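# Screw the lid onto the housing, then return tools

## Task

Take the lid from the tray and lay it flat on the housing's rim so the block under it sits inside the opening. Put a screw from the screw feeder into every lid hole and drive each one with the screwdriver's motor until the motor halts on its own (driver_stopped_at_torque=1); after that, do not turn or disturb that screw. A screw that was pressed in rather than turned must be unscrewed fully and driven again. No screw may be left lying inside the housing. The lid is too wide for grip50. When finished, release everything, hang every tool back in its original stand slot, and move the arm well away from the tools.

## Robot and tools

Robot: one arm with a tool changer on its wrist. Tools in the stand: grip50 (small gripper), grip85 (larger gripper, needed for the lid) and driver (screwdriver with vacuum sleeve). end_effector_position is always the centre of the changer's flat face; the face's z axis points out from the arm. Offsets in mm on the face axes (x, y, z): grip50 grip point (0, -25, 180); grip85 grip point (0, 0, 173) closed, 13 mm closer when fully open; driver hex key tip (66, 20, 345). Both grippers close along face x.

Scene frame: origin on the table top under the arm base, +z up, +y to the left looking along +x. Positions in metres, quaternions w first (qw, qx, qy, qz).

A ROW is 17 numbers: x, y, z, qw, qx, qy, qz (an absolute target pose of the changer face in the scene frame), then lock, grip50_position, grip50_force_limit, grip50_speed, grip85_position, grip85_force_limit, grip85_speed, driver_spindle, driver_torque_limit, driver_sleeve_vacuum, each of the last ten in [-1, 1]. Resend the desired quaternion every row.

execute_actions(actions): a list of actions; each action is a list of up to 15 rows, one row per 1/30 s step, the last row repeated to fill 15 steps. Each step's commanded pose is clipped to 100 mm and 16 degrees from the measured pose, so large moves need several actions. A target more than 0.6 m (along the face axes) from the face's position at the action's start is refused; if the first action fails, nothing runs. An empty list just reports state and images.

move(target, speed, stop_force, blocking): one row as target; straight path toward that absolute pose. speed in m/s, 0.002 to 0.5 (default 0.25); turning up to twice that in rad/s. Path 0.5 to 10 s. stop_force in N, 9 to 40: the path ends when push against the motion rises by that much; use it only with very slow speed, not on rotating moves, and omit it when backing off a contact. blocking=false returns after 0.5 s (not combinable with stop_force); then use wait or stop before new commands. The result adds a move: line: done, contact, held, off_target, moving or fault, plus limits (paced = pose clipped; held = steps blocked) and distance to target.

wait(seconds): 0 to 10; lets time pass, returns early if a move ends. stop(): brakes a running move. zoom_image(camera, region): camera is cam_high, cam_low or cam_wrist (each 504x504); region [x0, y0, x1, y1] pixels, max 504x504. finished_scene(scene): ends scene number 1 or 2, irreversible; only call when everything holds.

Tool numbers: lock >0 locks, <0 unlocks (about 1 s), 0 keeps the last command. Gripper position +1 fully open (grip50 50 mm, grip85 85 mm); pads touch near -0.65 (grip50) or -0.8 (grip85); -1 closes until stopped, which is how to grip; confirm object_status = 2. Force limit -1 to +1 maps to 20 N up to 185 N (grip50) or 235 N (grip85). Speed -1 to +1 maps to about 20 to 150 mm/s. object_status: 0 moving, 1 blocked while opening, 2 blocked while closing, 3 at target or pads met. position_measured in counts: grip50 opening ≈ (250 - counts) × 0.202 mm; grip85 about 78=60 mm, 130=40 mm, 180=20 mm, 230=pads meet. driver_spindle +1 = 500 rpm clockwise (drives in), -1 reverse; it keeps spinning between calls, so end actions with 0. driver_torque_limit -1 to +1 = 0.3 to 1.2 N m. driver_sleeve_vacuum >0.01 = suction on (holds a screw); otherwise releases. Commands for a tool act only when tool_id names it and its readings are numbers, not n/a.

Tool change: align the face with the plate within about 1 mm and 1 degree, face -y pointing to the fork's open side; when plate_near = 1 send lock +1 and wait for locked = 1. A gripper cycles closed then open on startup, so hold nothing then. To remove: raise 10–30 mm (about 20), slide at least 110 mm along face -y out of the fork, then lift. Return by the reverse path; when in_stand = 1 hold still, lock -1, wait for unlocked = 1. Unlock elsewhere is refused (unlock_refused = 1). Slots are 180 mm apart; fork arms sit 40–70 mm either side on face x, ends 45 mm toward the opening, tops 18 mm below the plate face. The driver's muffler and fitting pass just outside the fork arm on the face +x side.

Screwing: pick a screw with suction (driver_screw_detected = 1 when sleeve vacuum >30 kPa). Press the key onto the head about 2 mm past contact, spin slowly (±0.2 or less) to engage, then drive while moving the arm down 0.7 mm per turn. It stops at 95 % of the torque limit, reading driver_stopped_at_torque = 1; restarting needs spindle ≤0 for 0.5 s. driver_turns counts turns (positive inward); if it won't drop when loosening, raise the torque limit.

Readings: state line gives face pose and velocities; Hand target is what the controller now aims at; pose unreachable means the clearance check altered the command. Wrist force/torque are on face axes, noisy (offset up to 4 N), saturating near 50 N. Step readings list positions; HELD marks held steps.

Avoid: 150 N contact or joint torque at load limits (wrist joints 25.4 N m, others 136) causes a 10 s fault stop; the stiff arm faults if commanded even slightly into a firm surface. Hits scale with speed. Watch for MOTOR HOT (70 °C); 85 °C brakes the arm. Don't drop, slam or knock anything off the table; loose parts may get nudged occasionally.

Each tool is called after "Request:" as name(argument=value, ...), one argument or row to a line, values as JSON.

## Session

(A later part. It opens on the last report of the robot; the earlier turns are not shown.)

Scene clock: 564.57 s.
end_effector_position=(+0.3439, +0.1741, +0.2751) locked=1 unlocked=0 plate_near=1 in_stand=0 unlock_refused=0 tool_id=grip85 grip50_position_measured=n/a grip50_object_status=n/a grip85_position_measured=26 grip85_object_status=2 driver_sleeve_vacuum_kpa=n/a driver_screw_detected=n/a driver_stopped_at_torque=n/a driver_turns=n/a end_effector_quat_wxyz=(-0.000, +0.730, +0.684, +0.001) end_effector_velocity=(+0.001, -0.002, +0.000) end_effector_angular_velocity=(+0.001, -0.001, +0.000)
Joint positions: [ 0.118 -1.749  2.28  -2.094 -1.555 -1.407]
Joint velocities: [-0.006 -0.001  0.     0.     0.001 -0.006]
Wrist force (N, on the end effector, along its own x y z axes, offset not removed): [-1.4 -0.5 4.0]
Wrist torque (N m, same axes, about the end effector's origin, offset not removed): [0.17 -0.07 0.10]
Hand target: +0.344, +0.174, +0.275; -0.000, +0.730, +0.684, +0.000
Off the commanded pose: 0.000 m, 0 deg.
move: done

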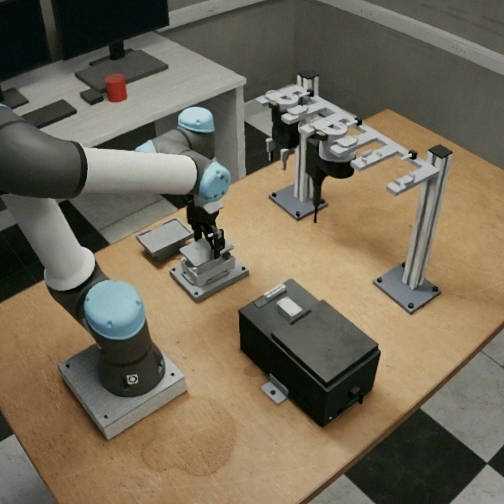

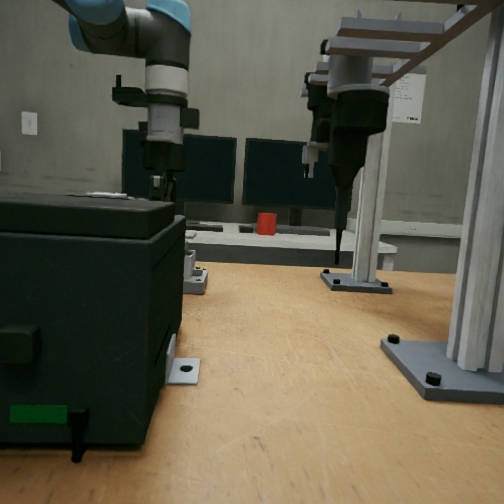

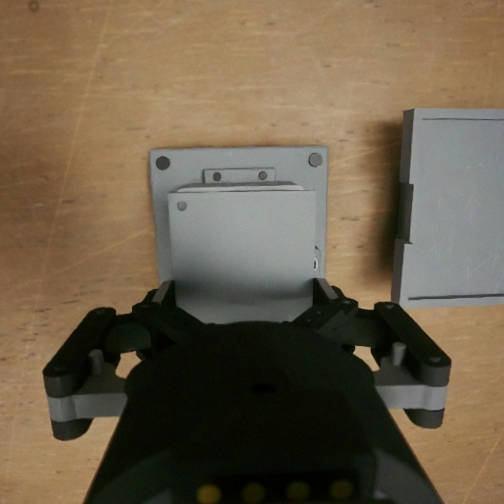

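Request:
zoom_image(
  camera="cam_low",
  region=[150, 200, 230, 300],
)

Region (150, 200, 230, 300) of cam_low's 504x504 image, scaled by 5.040, with more detail than that image has; it fills the left 403 columns of this view, and the rest is white.

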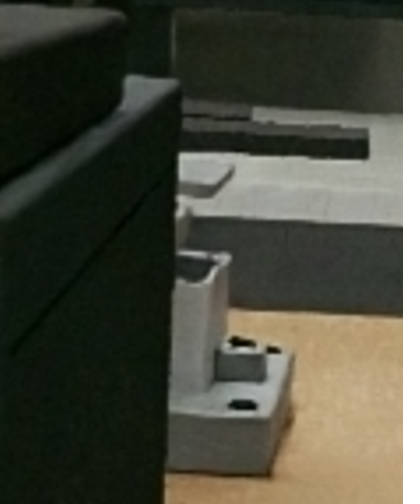

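Request:
move(
  target=[0.3437, 0.1738, 0.254, 0.0, 0.7296, 0.6839, 0.0, 0, 0, 0, 0, -1, -0.4, -0.6, 0, 0, 0],
  speed=0.05,
)

Request:
move(
  target=[0.3437, 0.1738, 0.235, 0.0, 0.7296, 0.6839, 0.0, 0, 0, 0, 0, -1, -0.4, -0.6, 0, 0, 0],
  speed=0.004,
  stop_force=9,
)

Request:
zoom_image(
  camera="cam_wrist",
  region=[150, 160, 340, 350],
)

Request:
zoom_image(
  camera="cam_high",
  region=[150, 210, 270, 310],
)

Scene clock: 576.70 s.
end_effector_position=(+0.3436, +0.1738, +0.2542) locked=1 unlocked=0 plate_near=1 in_stand=0 unlock_refused=0 tool_id=grip85 grip50_position_measured=n/a grip50_object_status=n/a grip85_position_measured=26 grip85_object_status=2 driver_sleeve_vacuum_kpa=n/a driver_screw_detected=n/a driver_stopped_at_torque=n/a driver_turns=n/a end_effector_quat_wxyz=(-0.000, +0.730, +0.684, -0.000) end_effector_velocity=(+0.000, -0.000, -0.001) end_effector_angular_velocity=(-0.000, -0.001, -0.000)
Joint positions: [ 0.118 -1.715  2.316 -2.164 -1.556 -1.406]
Joint velocities: [-0.     0.003  0.002 -0.007 -0.    -0.   ]
Wrist force (N, on the end effector, along its own x y z axes, offset not removed): [0.9 -0.3 4.2]
Wrist torque (N m, same axes, about the end effector's origin, offset not removed): [0.01 -0.21 0.04]
Hand target: +0.344, +0.174, +0.254; -0.000, +0.730, +0.684, -0.000
Off the commanded pose: 0.000 m, 0 deg.
move: done

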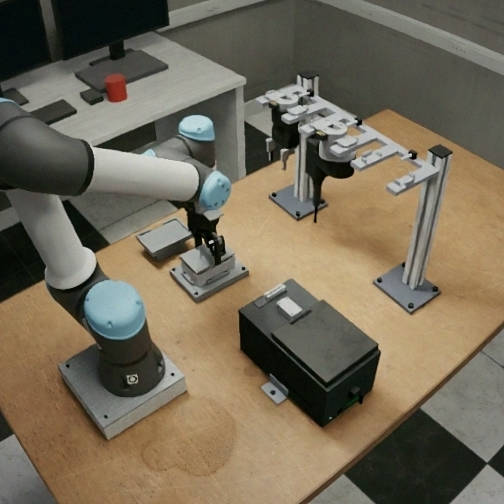

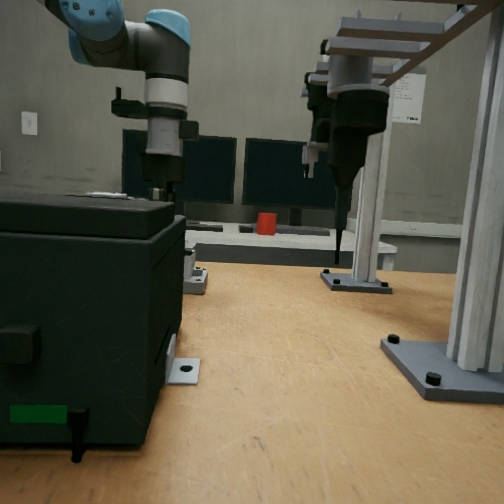

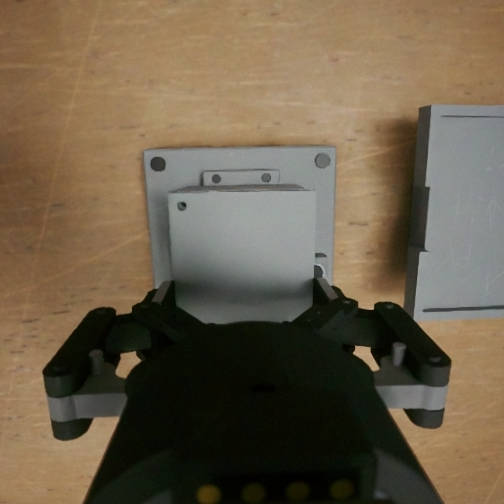

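Scene clock: 579.20 s.
end_effector_position=(+0.3436, +0.1738, +0.2455) locked=1 unlocked=0 plate_near=1 in_stand=0 unlock_refused=0 tool_id=grip85 grip50_position_measured=n/a grip50_object_status=n/a grip85_position_measured=26 grip85_object_status=2 driver_sleeve_vacuum_kpa=n/a driver_screw_detected=n/a driver_stopped_at_torque=n/a driver_turns=n/a end_effector_quat_wxyz=(-0.000, +0.730, +0.684, -0.000) end_effector_velocity=(-0.001, -0.001, +0.000) end_effector_angular_velocity=(-0.001, +0.004, -0.002)
Joint positions: [ 0.119 -1.699  2.33  -2.194 -1.556 -1.406]
Joint velocities: [-0.001 -0.003  0.     0.007 -0.001  0.001]
Wrist force (N, on the end effector, along its own x y z axes, offset not removed): [10.8 0.7 -0.2]
Wrist torque (N m, same axes, about the end effector's origin, offset not removed): [-0.81 1.62 -0.32]
Hand target: +0.344, +0.174, +0.246; +0.000, +0.730, +0.684, +0.000
Off the commanded pose: 0.010 m, 0 deg.
move: contact

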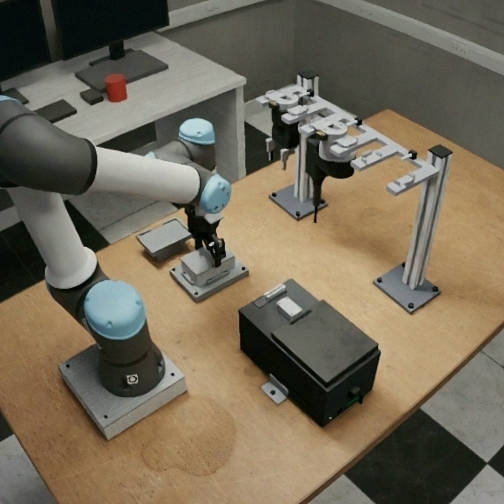

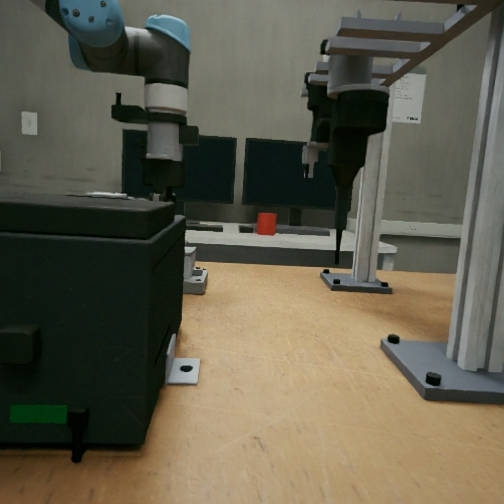

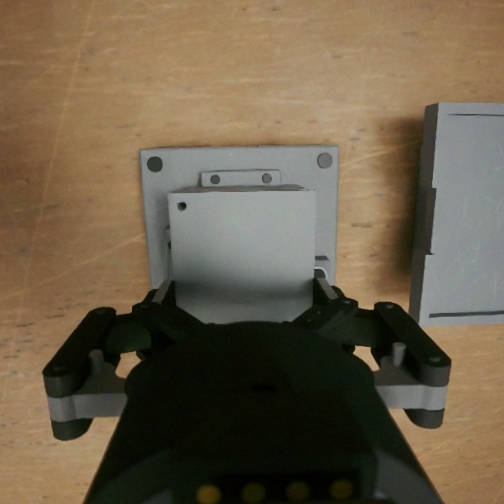

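Region (150, 160, 340, 350) of cam_wrist's 504x504 image, scaled by 2.653, with more detail than that image has.

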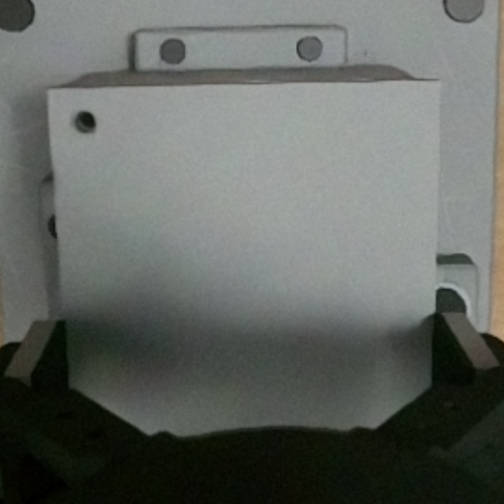

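Region (150, 210, 270, 310) of cam_high's 504x504 image, scaled by 4.200, with more detail than that image has.

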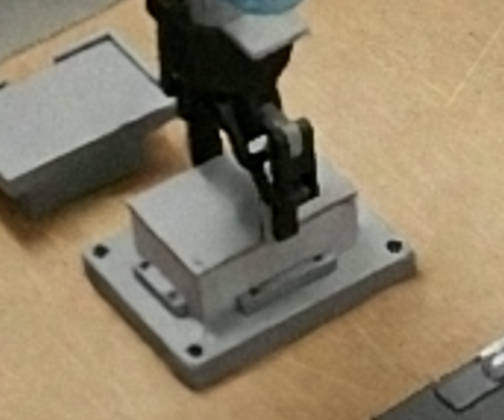

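Request:
move(
  target=[0.3439, 0.1742, 0.2458, 0.0, 0.7296, 0.6839, 0.0, 0, 0, 0, 0, -1, -0.4, -0.6, 0, 0, 0],
  speed=0.005,
)

Request:
move(
  target=[0.3439, 0.1742, 0.238, 0.0, 0.7296, 0.6839, 0.0, 0, 0, 0, 0, -1, -0.4, -0.6, 0, 0, 0],
  speed=0.003,
  stop_force=9,
)

Scene clock: 586.93 s.
end_effector_position=(+0.3439, +0.1742, +0.2458) locked=1 unlocked=0 plate_near=1 in_stand=0 unlock_refused=0 tool_id=grip85 grip50_position_measured=n/a grip50_object_status=n/a grip85_position_measured=26 grip85_object_status=2 driver_sleeve_vacuum_kpa=n/a driver_screw_detected=n/a driver_stopped_at_torque=n/a driver_turns=n/a end_effector_quat_wxyz=(-0.000, +0.730, +0.684, -0.000) end_effector_velocity=(-0.000, +0.000, -0.000) end_effector_angular_velocity=(+0.000, +0.001, -0.000)
Joint positions: [ 0.12  -1.698  2.329 -2.193 -1.556 -1.405]
Joint velocities: [0. 0. 0. 0. 0. 0.]
Wrist force (N, on the end effector, along its own x y z axes, offset not removed): [0.8 -0.5 2.6]
Wrist torque (N m, same axes, about the end effector's origin, offset not removed): [0.20 -0.15 0.11]
Hand target: +0.344, +0.174, +0.246; +0.000, +0.730, +0.684, -0.000
Off the commanded pose: 0.000 m, 0 deg.
move: done

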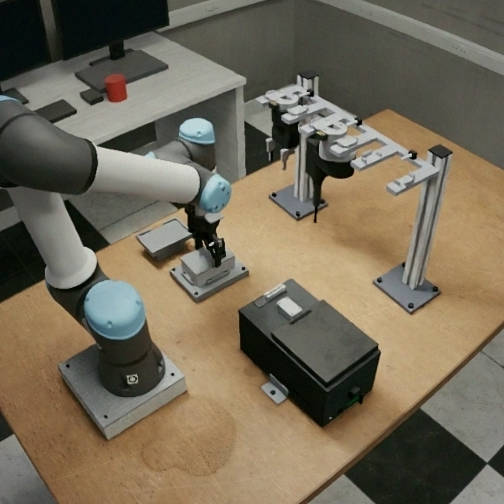

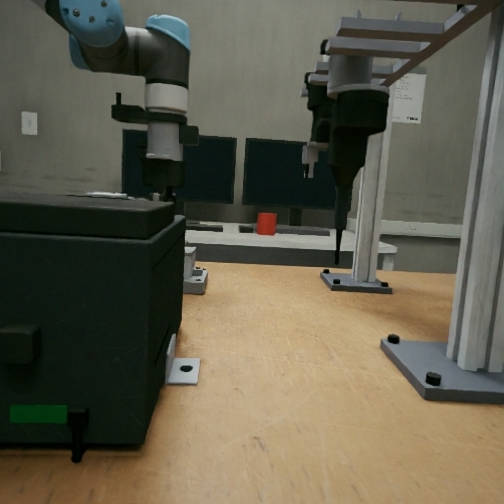

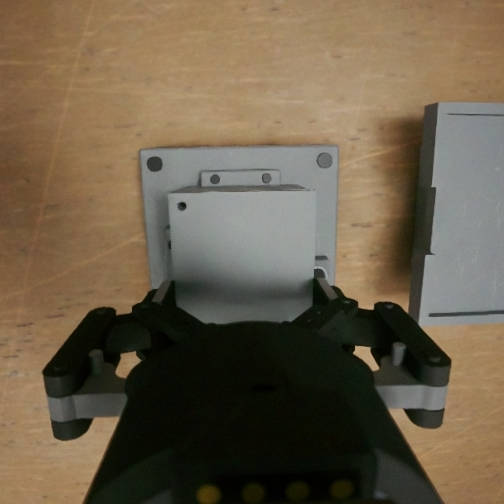

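Scene clock: 587.60 s.
end_effector_position=(+0.3439, +0.1742, +0.2449) locked=1 unlocked=0 plate_near=1 in_stand=0 unlock_refused=0 tool_id=grip85 grip50_position_measured=n/a grip50_object_status=n/a grip85_position_measured=26 grip85_object_status=2 driver_sleeve_vacuum_kpa=n/a driver_screw_detected=n/a driver_stopped_at_torque=n/a driver_turns=n/a end_effector_quat_wxyz=(+0.000, +0.730, +0.684, +0.000) end_effector_velocity=(-0.001, -0.000, +0.000) end_effector_angular_velocity=(-0.000, +0.003, -0.001)
Joint positions: [ 0.12  -1.696  2.33  -2.197 -1.556 -1.405]
Joint velocities: [-0.001 -0.002  0.     0.004  0.     0.001]
Wrist force (N, on the end effector, along its own x y z axes, offset not removed): [-2.7 -14.8 -35.8]
Wrist torque (N m, same axes, about the end effector's origin, offset not removed): [2.77 -0.58 0.01]
Hand target: +0.344, +0.174, +0.245; +0.000, +0.730, +0.684, +0.000
Off the commanded pose: 0.007 m, 0 deg.
move: contact

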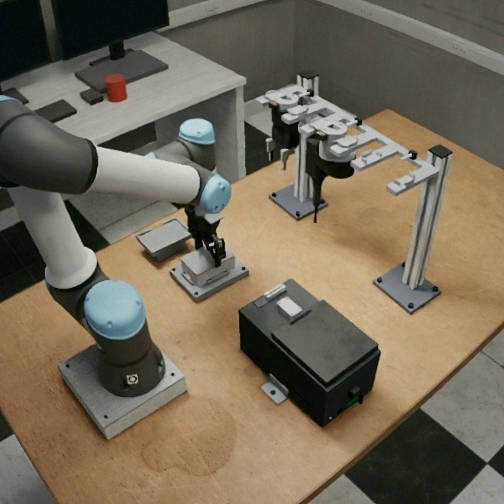

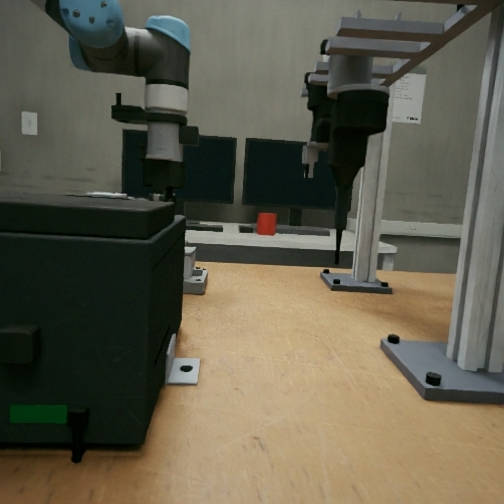

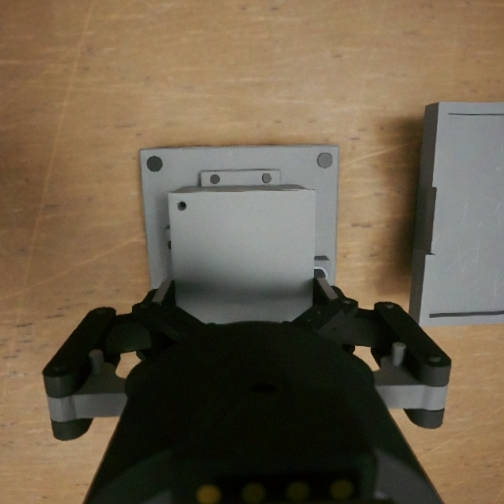

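Request:
zoom_image(
  camera="cam_high",
  region=[170, 235, 250, 295],
)

Request:
zoom_image(
  camera="cam_low",
  region=[170, 230, 220, 290],
)

Region (170, 235, 250, 295) of cam_high's 504x504 image, scaled by 6.300, with more detail than that image has; it fills the top 378 rows of this view, and the rest is white.

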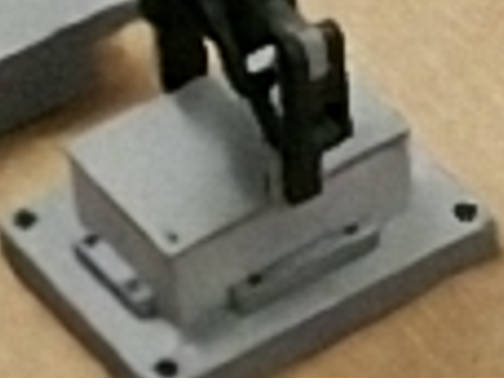

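Region (170, 230, 220, 290) of cam_low's 504x504 image, scaled by 8.400, with more detail than that image has.

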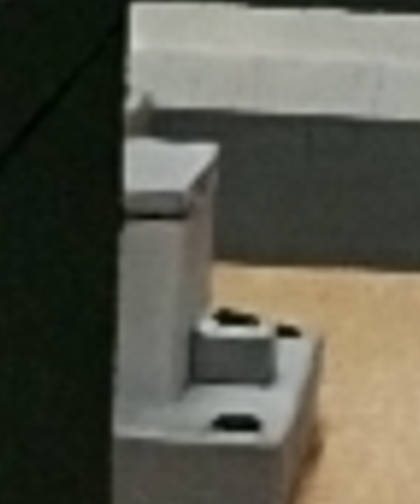

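Request:
move(
  target=[0.3439, 0.1742, 0.2453, 0.0, 0.7296, 0.6839, 0.0, 0, 0, 0, 0, 1, -0.4, -0.6, 0, 0, 0],
  speed=0.005,
)

Request:
zoom_image(
  camera="cam_low",
  region=[170, 230, 220, 290],
)

Request:
zoom_image(
  camera="cam_wrist",
  region=[150, 160, 340, 350],
)

Scene clock: 611.77 s.
end_effector_position=(+0.3439, +0.1742, +0.2453) locked=1 unlocked=0 plate_near=1 in_stand=0 unlock_refused=0 tool_id=grip85 grip50_position_measured=n/a grip50_object_status=n/a grip85_position_measured=3 grip85_object_status=3 driver_sleeve_vacuum_kpa=n/a driver_screw_detected=n/a driver_stopped_at_torque=n/a driver_turns=n/a end_effector_quat_wxyz=(+0.000, +0.730, +0.684, +0.000) end_effector_velocity=(+0.000, -0.000, +0.000) end_effector_angular_velocity=(-0.001, -0.000, -0.001)
Joint positions: [ 0.12  -1.697  2.329 -2.195 -1.556 -1.405]
Joint velocities: [ 0.    -0.    -0.     0.    -0.001  0.001]
Wrist force (N, on the end effector, along its own x y z axes, offset not removed): [2.2 -3.5 -0.6]
Wrist torque (N m, same axes, about the end effector's origin, offset not removed): [0.00 -0.08 0.04]
Hand target: +0.344, +0.174, +0.245; +0.000, +0.730, +0.684, +0.000
Off the commanded pose: 0.000 m, 0 deg.
move: done

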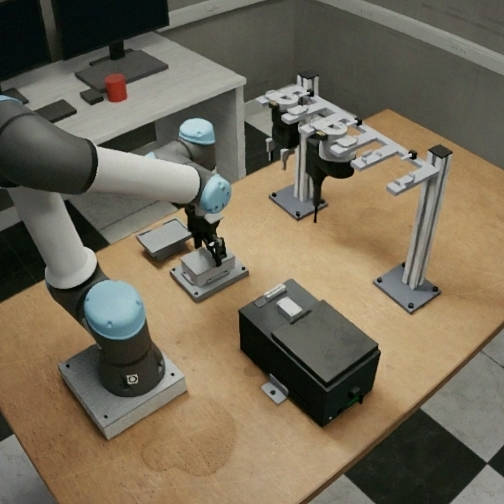

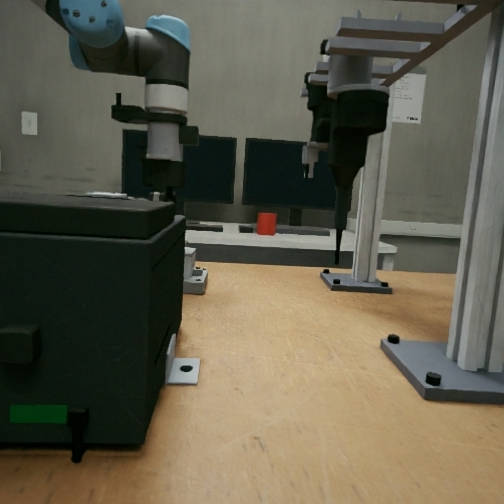

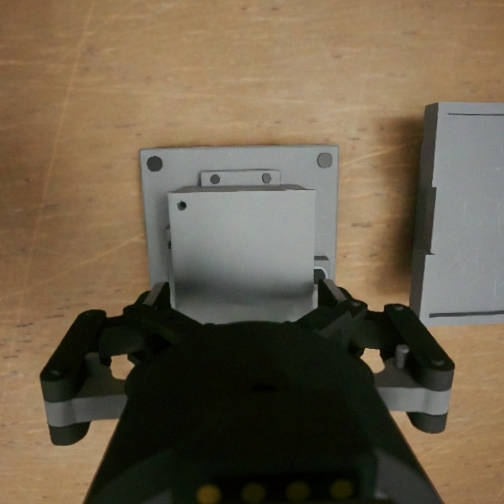

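Region (170, 230, 220, 290) of cam_low's 504x504 image, scaled by 8.400, with more detail than that image has.

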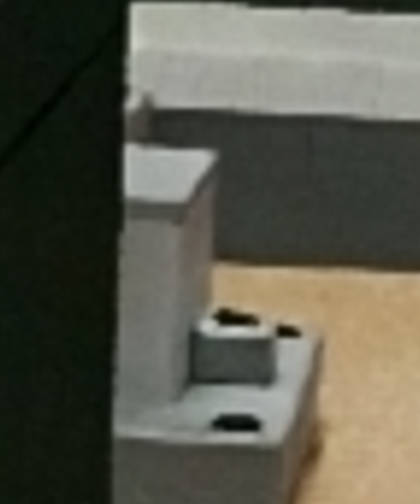

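Region (150, 160, 340, 350) of cam_wrist's 504x504 image, scaled by 2.653, with more detail than that image has.

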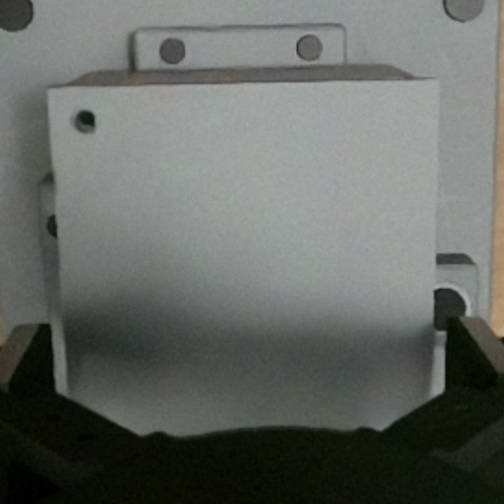

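Request:
move(
  target=[0.40, 0.1742, 0.33, 0.0, 0.7296, 0.6839, 0.0, 0, 0, 0, 0, 1, -0.4, 1, 0, 0, 0],
  speed=0.15,
)

Request:
zoom_image(
  camera="cam_wrist",
  region=[130, 60, 370, 300],
)

Scene clock: 624.70 s.
end_effector_position=(+0.4001, +0.1743, +0.3297) locked=1 unlocked=0 plate_near=1 in_stand=0 unlock_refused=0 tool_id=grip85 grip50_position_measured=n/a grip50_object_status=n/a grip85_position_measured=3 grip85_object_status=3 driver_sleeve_vacuum_kpa=n/a driver_screw_detected=n/a driver_stopped_at_torque=n/a driver_turns=n/a end_effector_quat_wxyz=(-0.000, +0.730, +0.684, +0.000) end_effector_velocity=(+0.001, -0.000, +0.001) end_effector_angular_velocity=(+0.000, +0.001, -0.001)
Joint positions: [ 0.103 -1.678  2.067 -1.952 -1.556 -1.421]
Joint velocities: [-0.001  0.001 -0.005  0.004  0.001 -0.001]
Wrist force (N, on the end effector, along its own x y z axes, offset not removed): [2.4 0.4 2.9]
Wrist torque (N m, same axes, about the end effector's origin, offset not removed): [-0.10 -0.21 0.06]
Hand target: +0.400, +0.174, +0.330; -0.000, +0.730, +0.684, +0.000
Off the commanded pose: 0.000 m, 0 deg.
move: done

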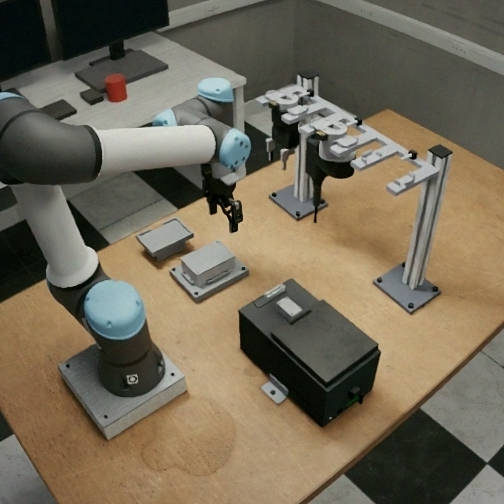

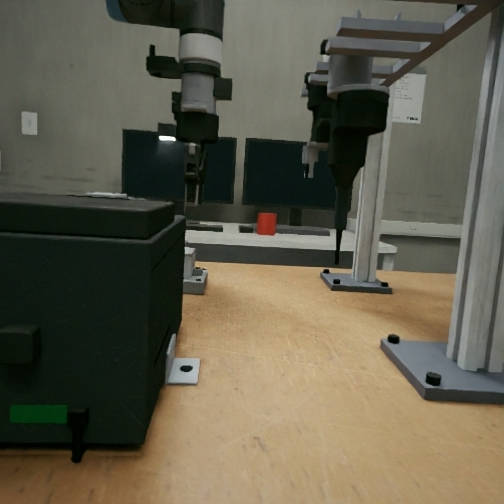

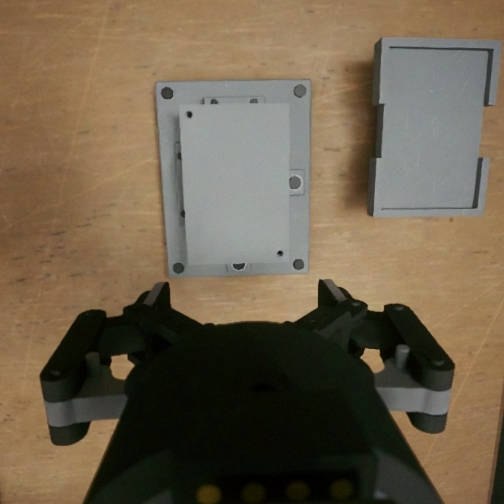

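Region (130, 60, 370, 300) of cam_wrist's 504x504 image, scaled by 2.100, with more detail than that image has.

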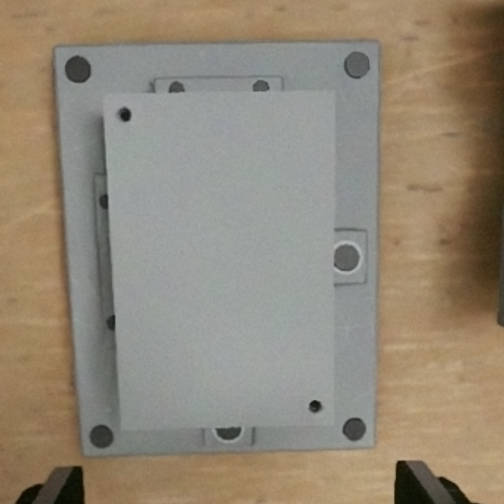

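Request:
move(
  target=[0.4963, -0.1417, 0.4295, 0.0, 0.7325, 0.6807, 0.0, 0, 0, 0, 0, 1, -0.4, 1, 0, 0, 0],
  speed=0.3,
)

Request:
move(
  target=[0.6160, -0.1505, 0.4295, 0.0, 0.7325, 0.6807, 0.0, 0, 0, 0, 0, 1, -0.4, 1, 0, 0, 0],
  speed=0.1,
)

Request:
move(
  target=[0.6160, -0.1505, 0.4100, 0.0, 0.7325, 0.6807, 0.0, 0, 0, 0, 0, 1, -0.4, 1, 0, 0, 0],
  speed=0.03,
)

Scene clock: 632.07 s.
end_effector_position=(+0.4970, -0.1415, +0.4293) locked=1 unlocked=0 plate_near=1 in_stand=0 unlock_refused=0 tool_id=grip85 grip50_position_measured=n/a grip50_object_status=n/a grip85_position_measured=3 grip85_object_status=3 driver_sleeve_vacuum_kpa=n/a driver_screw_detected=n/a driver_stopped_at_torque=n/a driver_turns=n/a end_effector_quat_wxyz=(-0.000, +0.733, +0.681, +0.001) end_effector_velocity=(+0.001, -0.002, +0.001) end_effector_angular_velocity=(+0.000, +0.000, -0.000)
Joint positions: [-0.528 -1.528  1.671 -1.699 -1.562 -2.044]
Joint velocities: [-0.002  0.004 -0.006  0.002  0.    -0.002]
Wrist force (N, on the end effector, along its own x y z axes, offset not removed): [0.9 -2.7 4.0]
Wrist torque (N m, same axes, about the end effector's origin, offset not removed): [-0.15 -0.09 0.09]
Hand target: +0.497, -0.142, +0.429; -0.000, +0.733, +0.681, +0.001
Off the commanded pose: 0.001 m, 0 deg.
move: done

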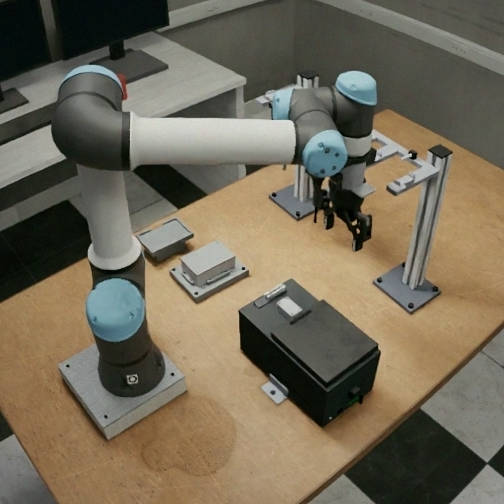

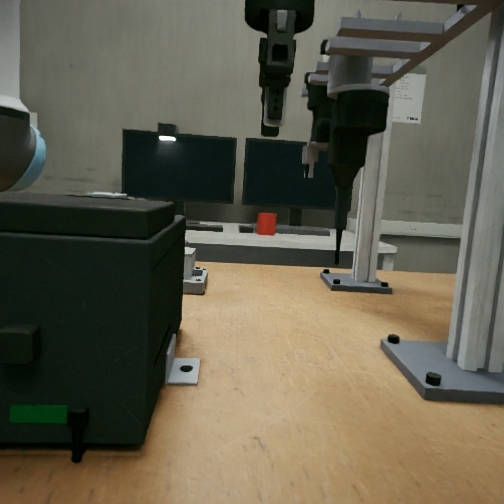

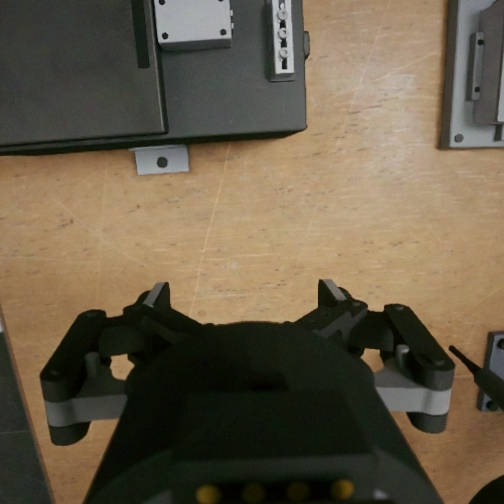

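Scene clock: 633.73 s.
end_effector_position=(+0.6158, -0.1503, +0.4293) locked=1 unlocked=0 plate_near=1 in_stand=0 unlock_refused=0 tool_id=grip85 grip50_position_measured=n/a grip50_object_status=n/a grip85_position_measured=3 grip85_object_status=3 driver_sleeve_vacuum_kpa=n/a driver_screw_detected=n/a driver_stopped_at_torque=n/a driver_turns=n/a end_effector_quat_wxyz=(-0.000, +0.733, +0.681, -0.000) end_effector_velocity=(+0.002, -0.000, -0.000) end_effector_angular_velocity=(+0.001, +0.000, +0.000)
Joint positions: [-0.44  -1.245  1.334 -1.646 -1.563 -1.956]
Joint velocities: [ 0.001  0.005 -0.007  0.002  0.     0.001]
Wrist force (N, on the end effector, along its own x y z axes, offset not removed): [1.9 -2.4 1.0]
Wrist torque (N m, same axes, about the end effector's origin, offset not removed): [-0.03 -0.04 0.02]
Hand target: +0.616, -0.150, +0.429; -0.000, +0.733, +0.681, -0.000
Off the commanded pose: 0.000 m, 0 deg.
move: done

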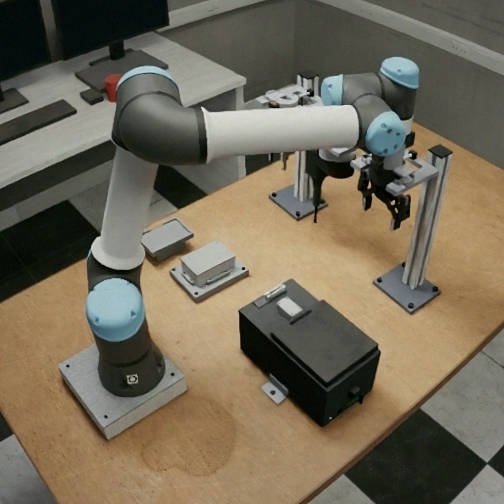

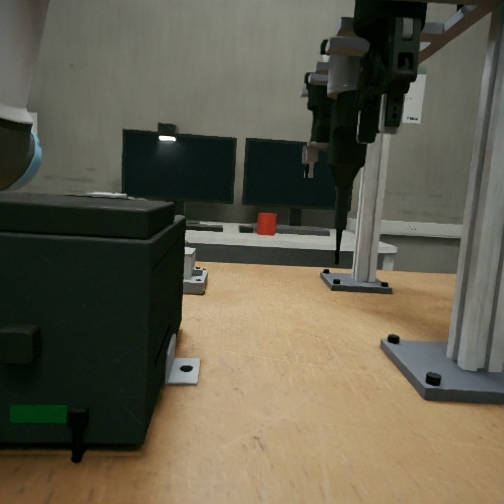

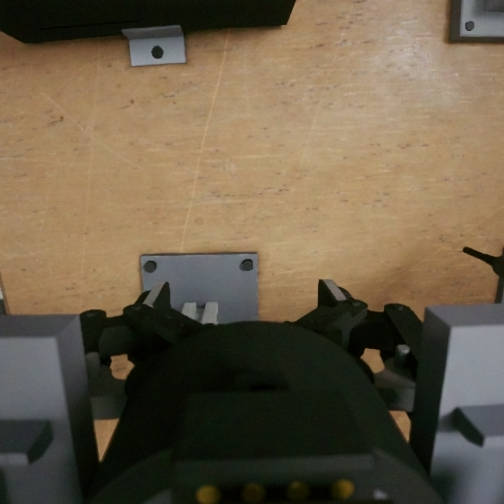

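Scene clock: 634.70 s.
end_effector_position=(+0.6160, -0.1505, +0.4102) locked=1 unlocked=0 plate_near=1 in_stand=1 unlock_refused=0 tool_id=grip85 grip50_position_measured=n/a grip50_object_status=n/a grip85_position_measured=3 grip85_object_status=3 driver_sleeve_vacuum_kpa=n/a driver_screw_detected=n/a driver_stopped_at_torque=n/a driver_turns=n/a end_effector_quat_wxyz=(-0.000, +0.733, +0.681, -0.000) end_effector_velocity=(+0.000, +0.000, -0.002) end_effector_angular_velocity=(-0.001, +0.001, +0.000)
Joint positions: [-0.44  -1.24   1.377 -1.693 -1.562 -1.956]
Joint velocities: [ 0.001  0.001  0.003 -0.004 -0.001  0.001]
Wrist force (N, on the end effector, along its own x y z axes, offset not removed): [0.7 -2.7 4.4]
Wrist torque (N m, same axes, about the end effector's origin, offset not removed): [0.11 -0.03 -0.02]
Hand target: +0.616, -0.150, +0.410; -0.000, +0.733, +0.681, -0.000
Off the commanded pose: 0.000 m, 0 deg.
move: done

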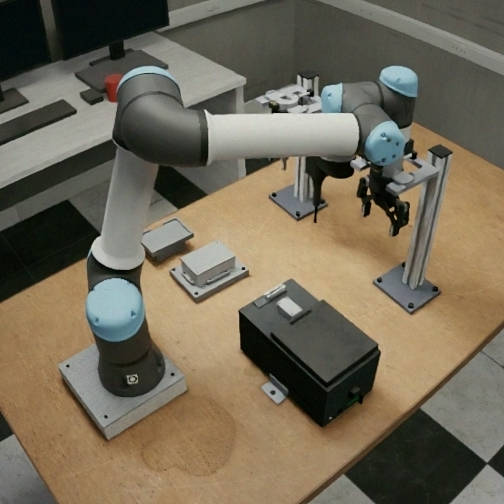

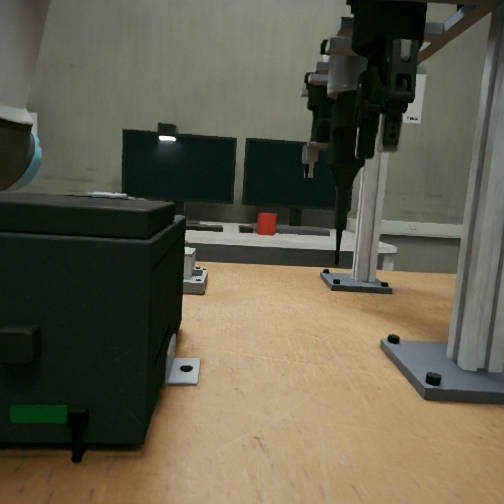

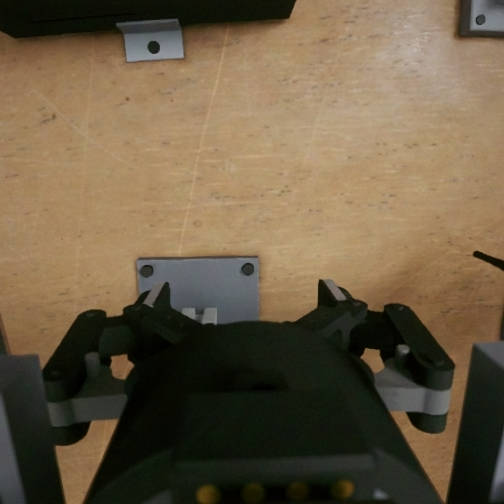

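Request:
execute_actions(
  actions=[
    [[0.6160, -0.1505, 0.4097, 0.0, 0.7325, 0.6807, 0.0, -1, 0, 0, 0, 1, -0.4, 1, 0, 0, 0]],
  ],
)

Request:
wait(
  seconds=0.8,
)

Scene clock: 641.70 s.
end_effector_position=(+0.6160, -0.1505, +0.4097) locked=0 unlocked=0 plate_near=1 in_stand=1 unlock_refused=0 tool_id=none grip50_position_measured=n/a grip50_object_status=n/a grip85_position_measured=n/a grip85_object_status=n/a driver_sleeve_vacuum_kpa=n/a driver_screw_detected=n/a driver_stopped_at_torque=n/a driver_turns=n/a end_effector_quat_wxyz=(+0.000, +0.733, +0.681, +0.000) end_effector_velocity=(-0.000, -0.000, -0.000) end_effector_angular_velocity=(+0.000, +0.000, -0.000)
Joint positions: [-0.44  -1.239  1.378 -1.694 -1.562 -1.956]
Joint velocities: [-0.     0.     0.001 -0.    -0.     0.   ]
Wrist force (N, on the end effector, along its own x y z axes, offset not removed): [-1.1 -0.1 3.4]
Wrist torque (N m, same axes, about the end effector's origin, offset not removed): [0.07 -0.03 0.12]
Hand target: +0.616, -0.150, +0.410; -0.000, +0.733, +0.681, -0.000
Off the commanded pose: 0.000 m, 0 deg.
Step readings (end_effector_position):
0: (+0.6160, -0.1505, +0.4100)
1: (+0.6160, -0.1505, +0.4099)
2: (+0.6159, -0.1505, +0.4098)
4: (+0.6160, -0.1505, +0.4097)
8: (+0.6160, -0.1505, +0.4097)
15: end_effector_position above

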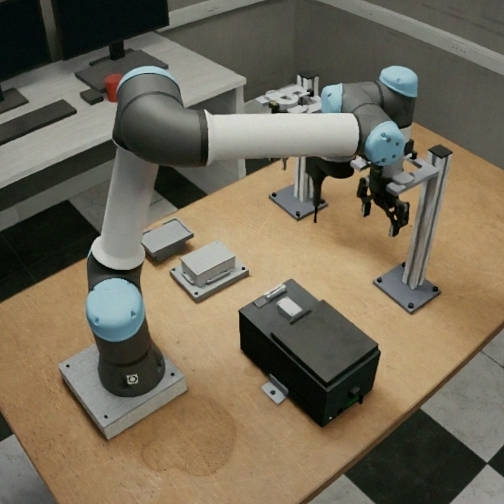

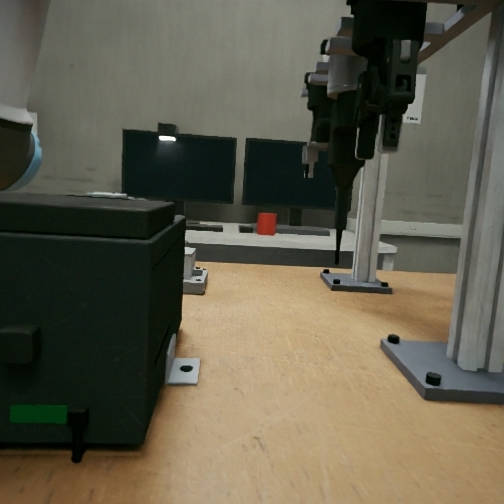

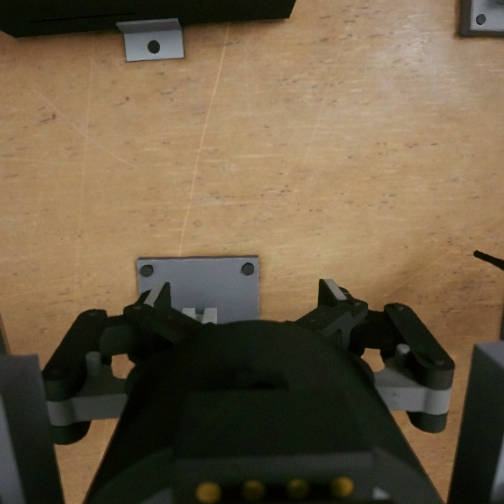

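Scene clock: 642.50 s.
end_effector_position=(+0.6160, -0.1505, +0.4097) locked=0 unlocked=1 plate_near=1 in_stand=1 unlock_refused=0 tool_id=none grip50_position_measured=n/a grip50_object_status=n/a grip85_position_measured=n/a grip85_object_status=n/a driver_sleeve_vacuum_kpa=n/a driver_screw_detected=n/a driver_stopped_at_torque=n/a driver_turns=n/a end_effector_quat_wxyz=(+0.000, +0.733, +0.681, +0.000) end_effector_velocity=(+0.000, +0.001, -0.000) end_effector_angular_velocity=(+0.001, +0.000, +0.000)
Joint positions: [-0.44  -1.239  1.378 -1.694 -1.562 -1.956]
Joint velocities: [ 0.001 -0.     0.001 -0.     0.001  0.   ]
Wrist force (N, on the end effector, along its own x y z axes, offset not removed): [0.9 -0.9 0.8]
Wrist torque (N m, same axes, about the end effector's origin, offset not removed): [0.24 0.04 0.08]
Hand target: +0.616, -0.150, +0.410; -0.000, +0.733, +0.681, -0.000
Off the commanded pose: 0.000 m, 0 deg.
wait: 0.80 s; at rest by 0.20 s

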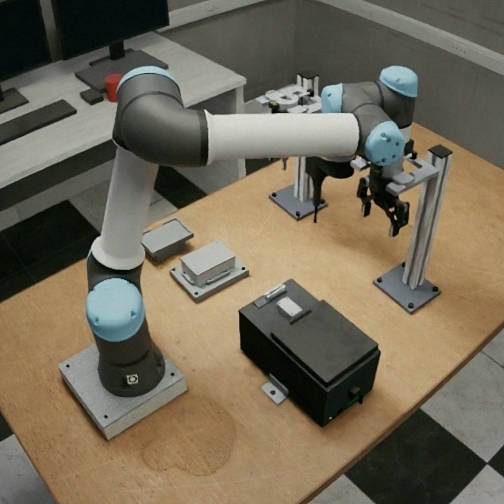

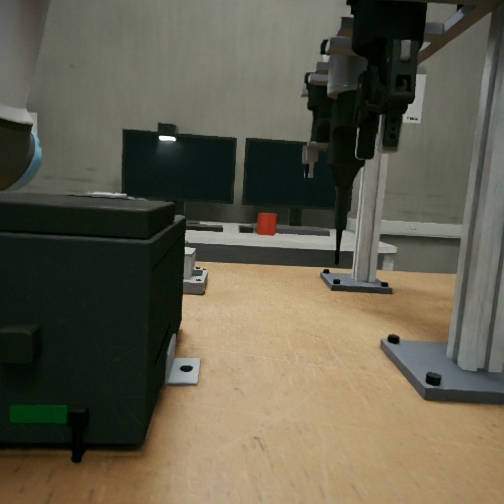

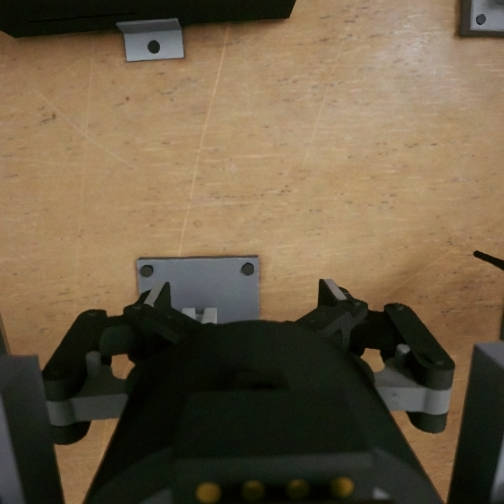

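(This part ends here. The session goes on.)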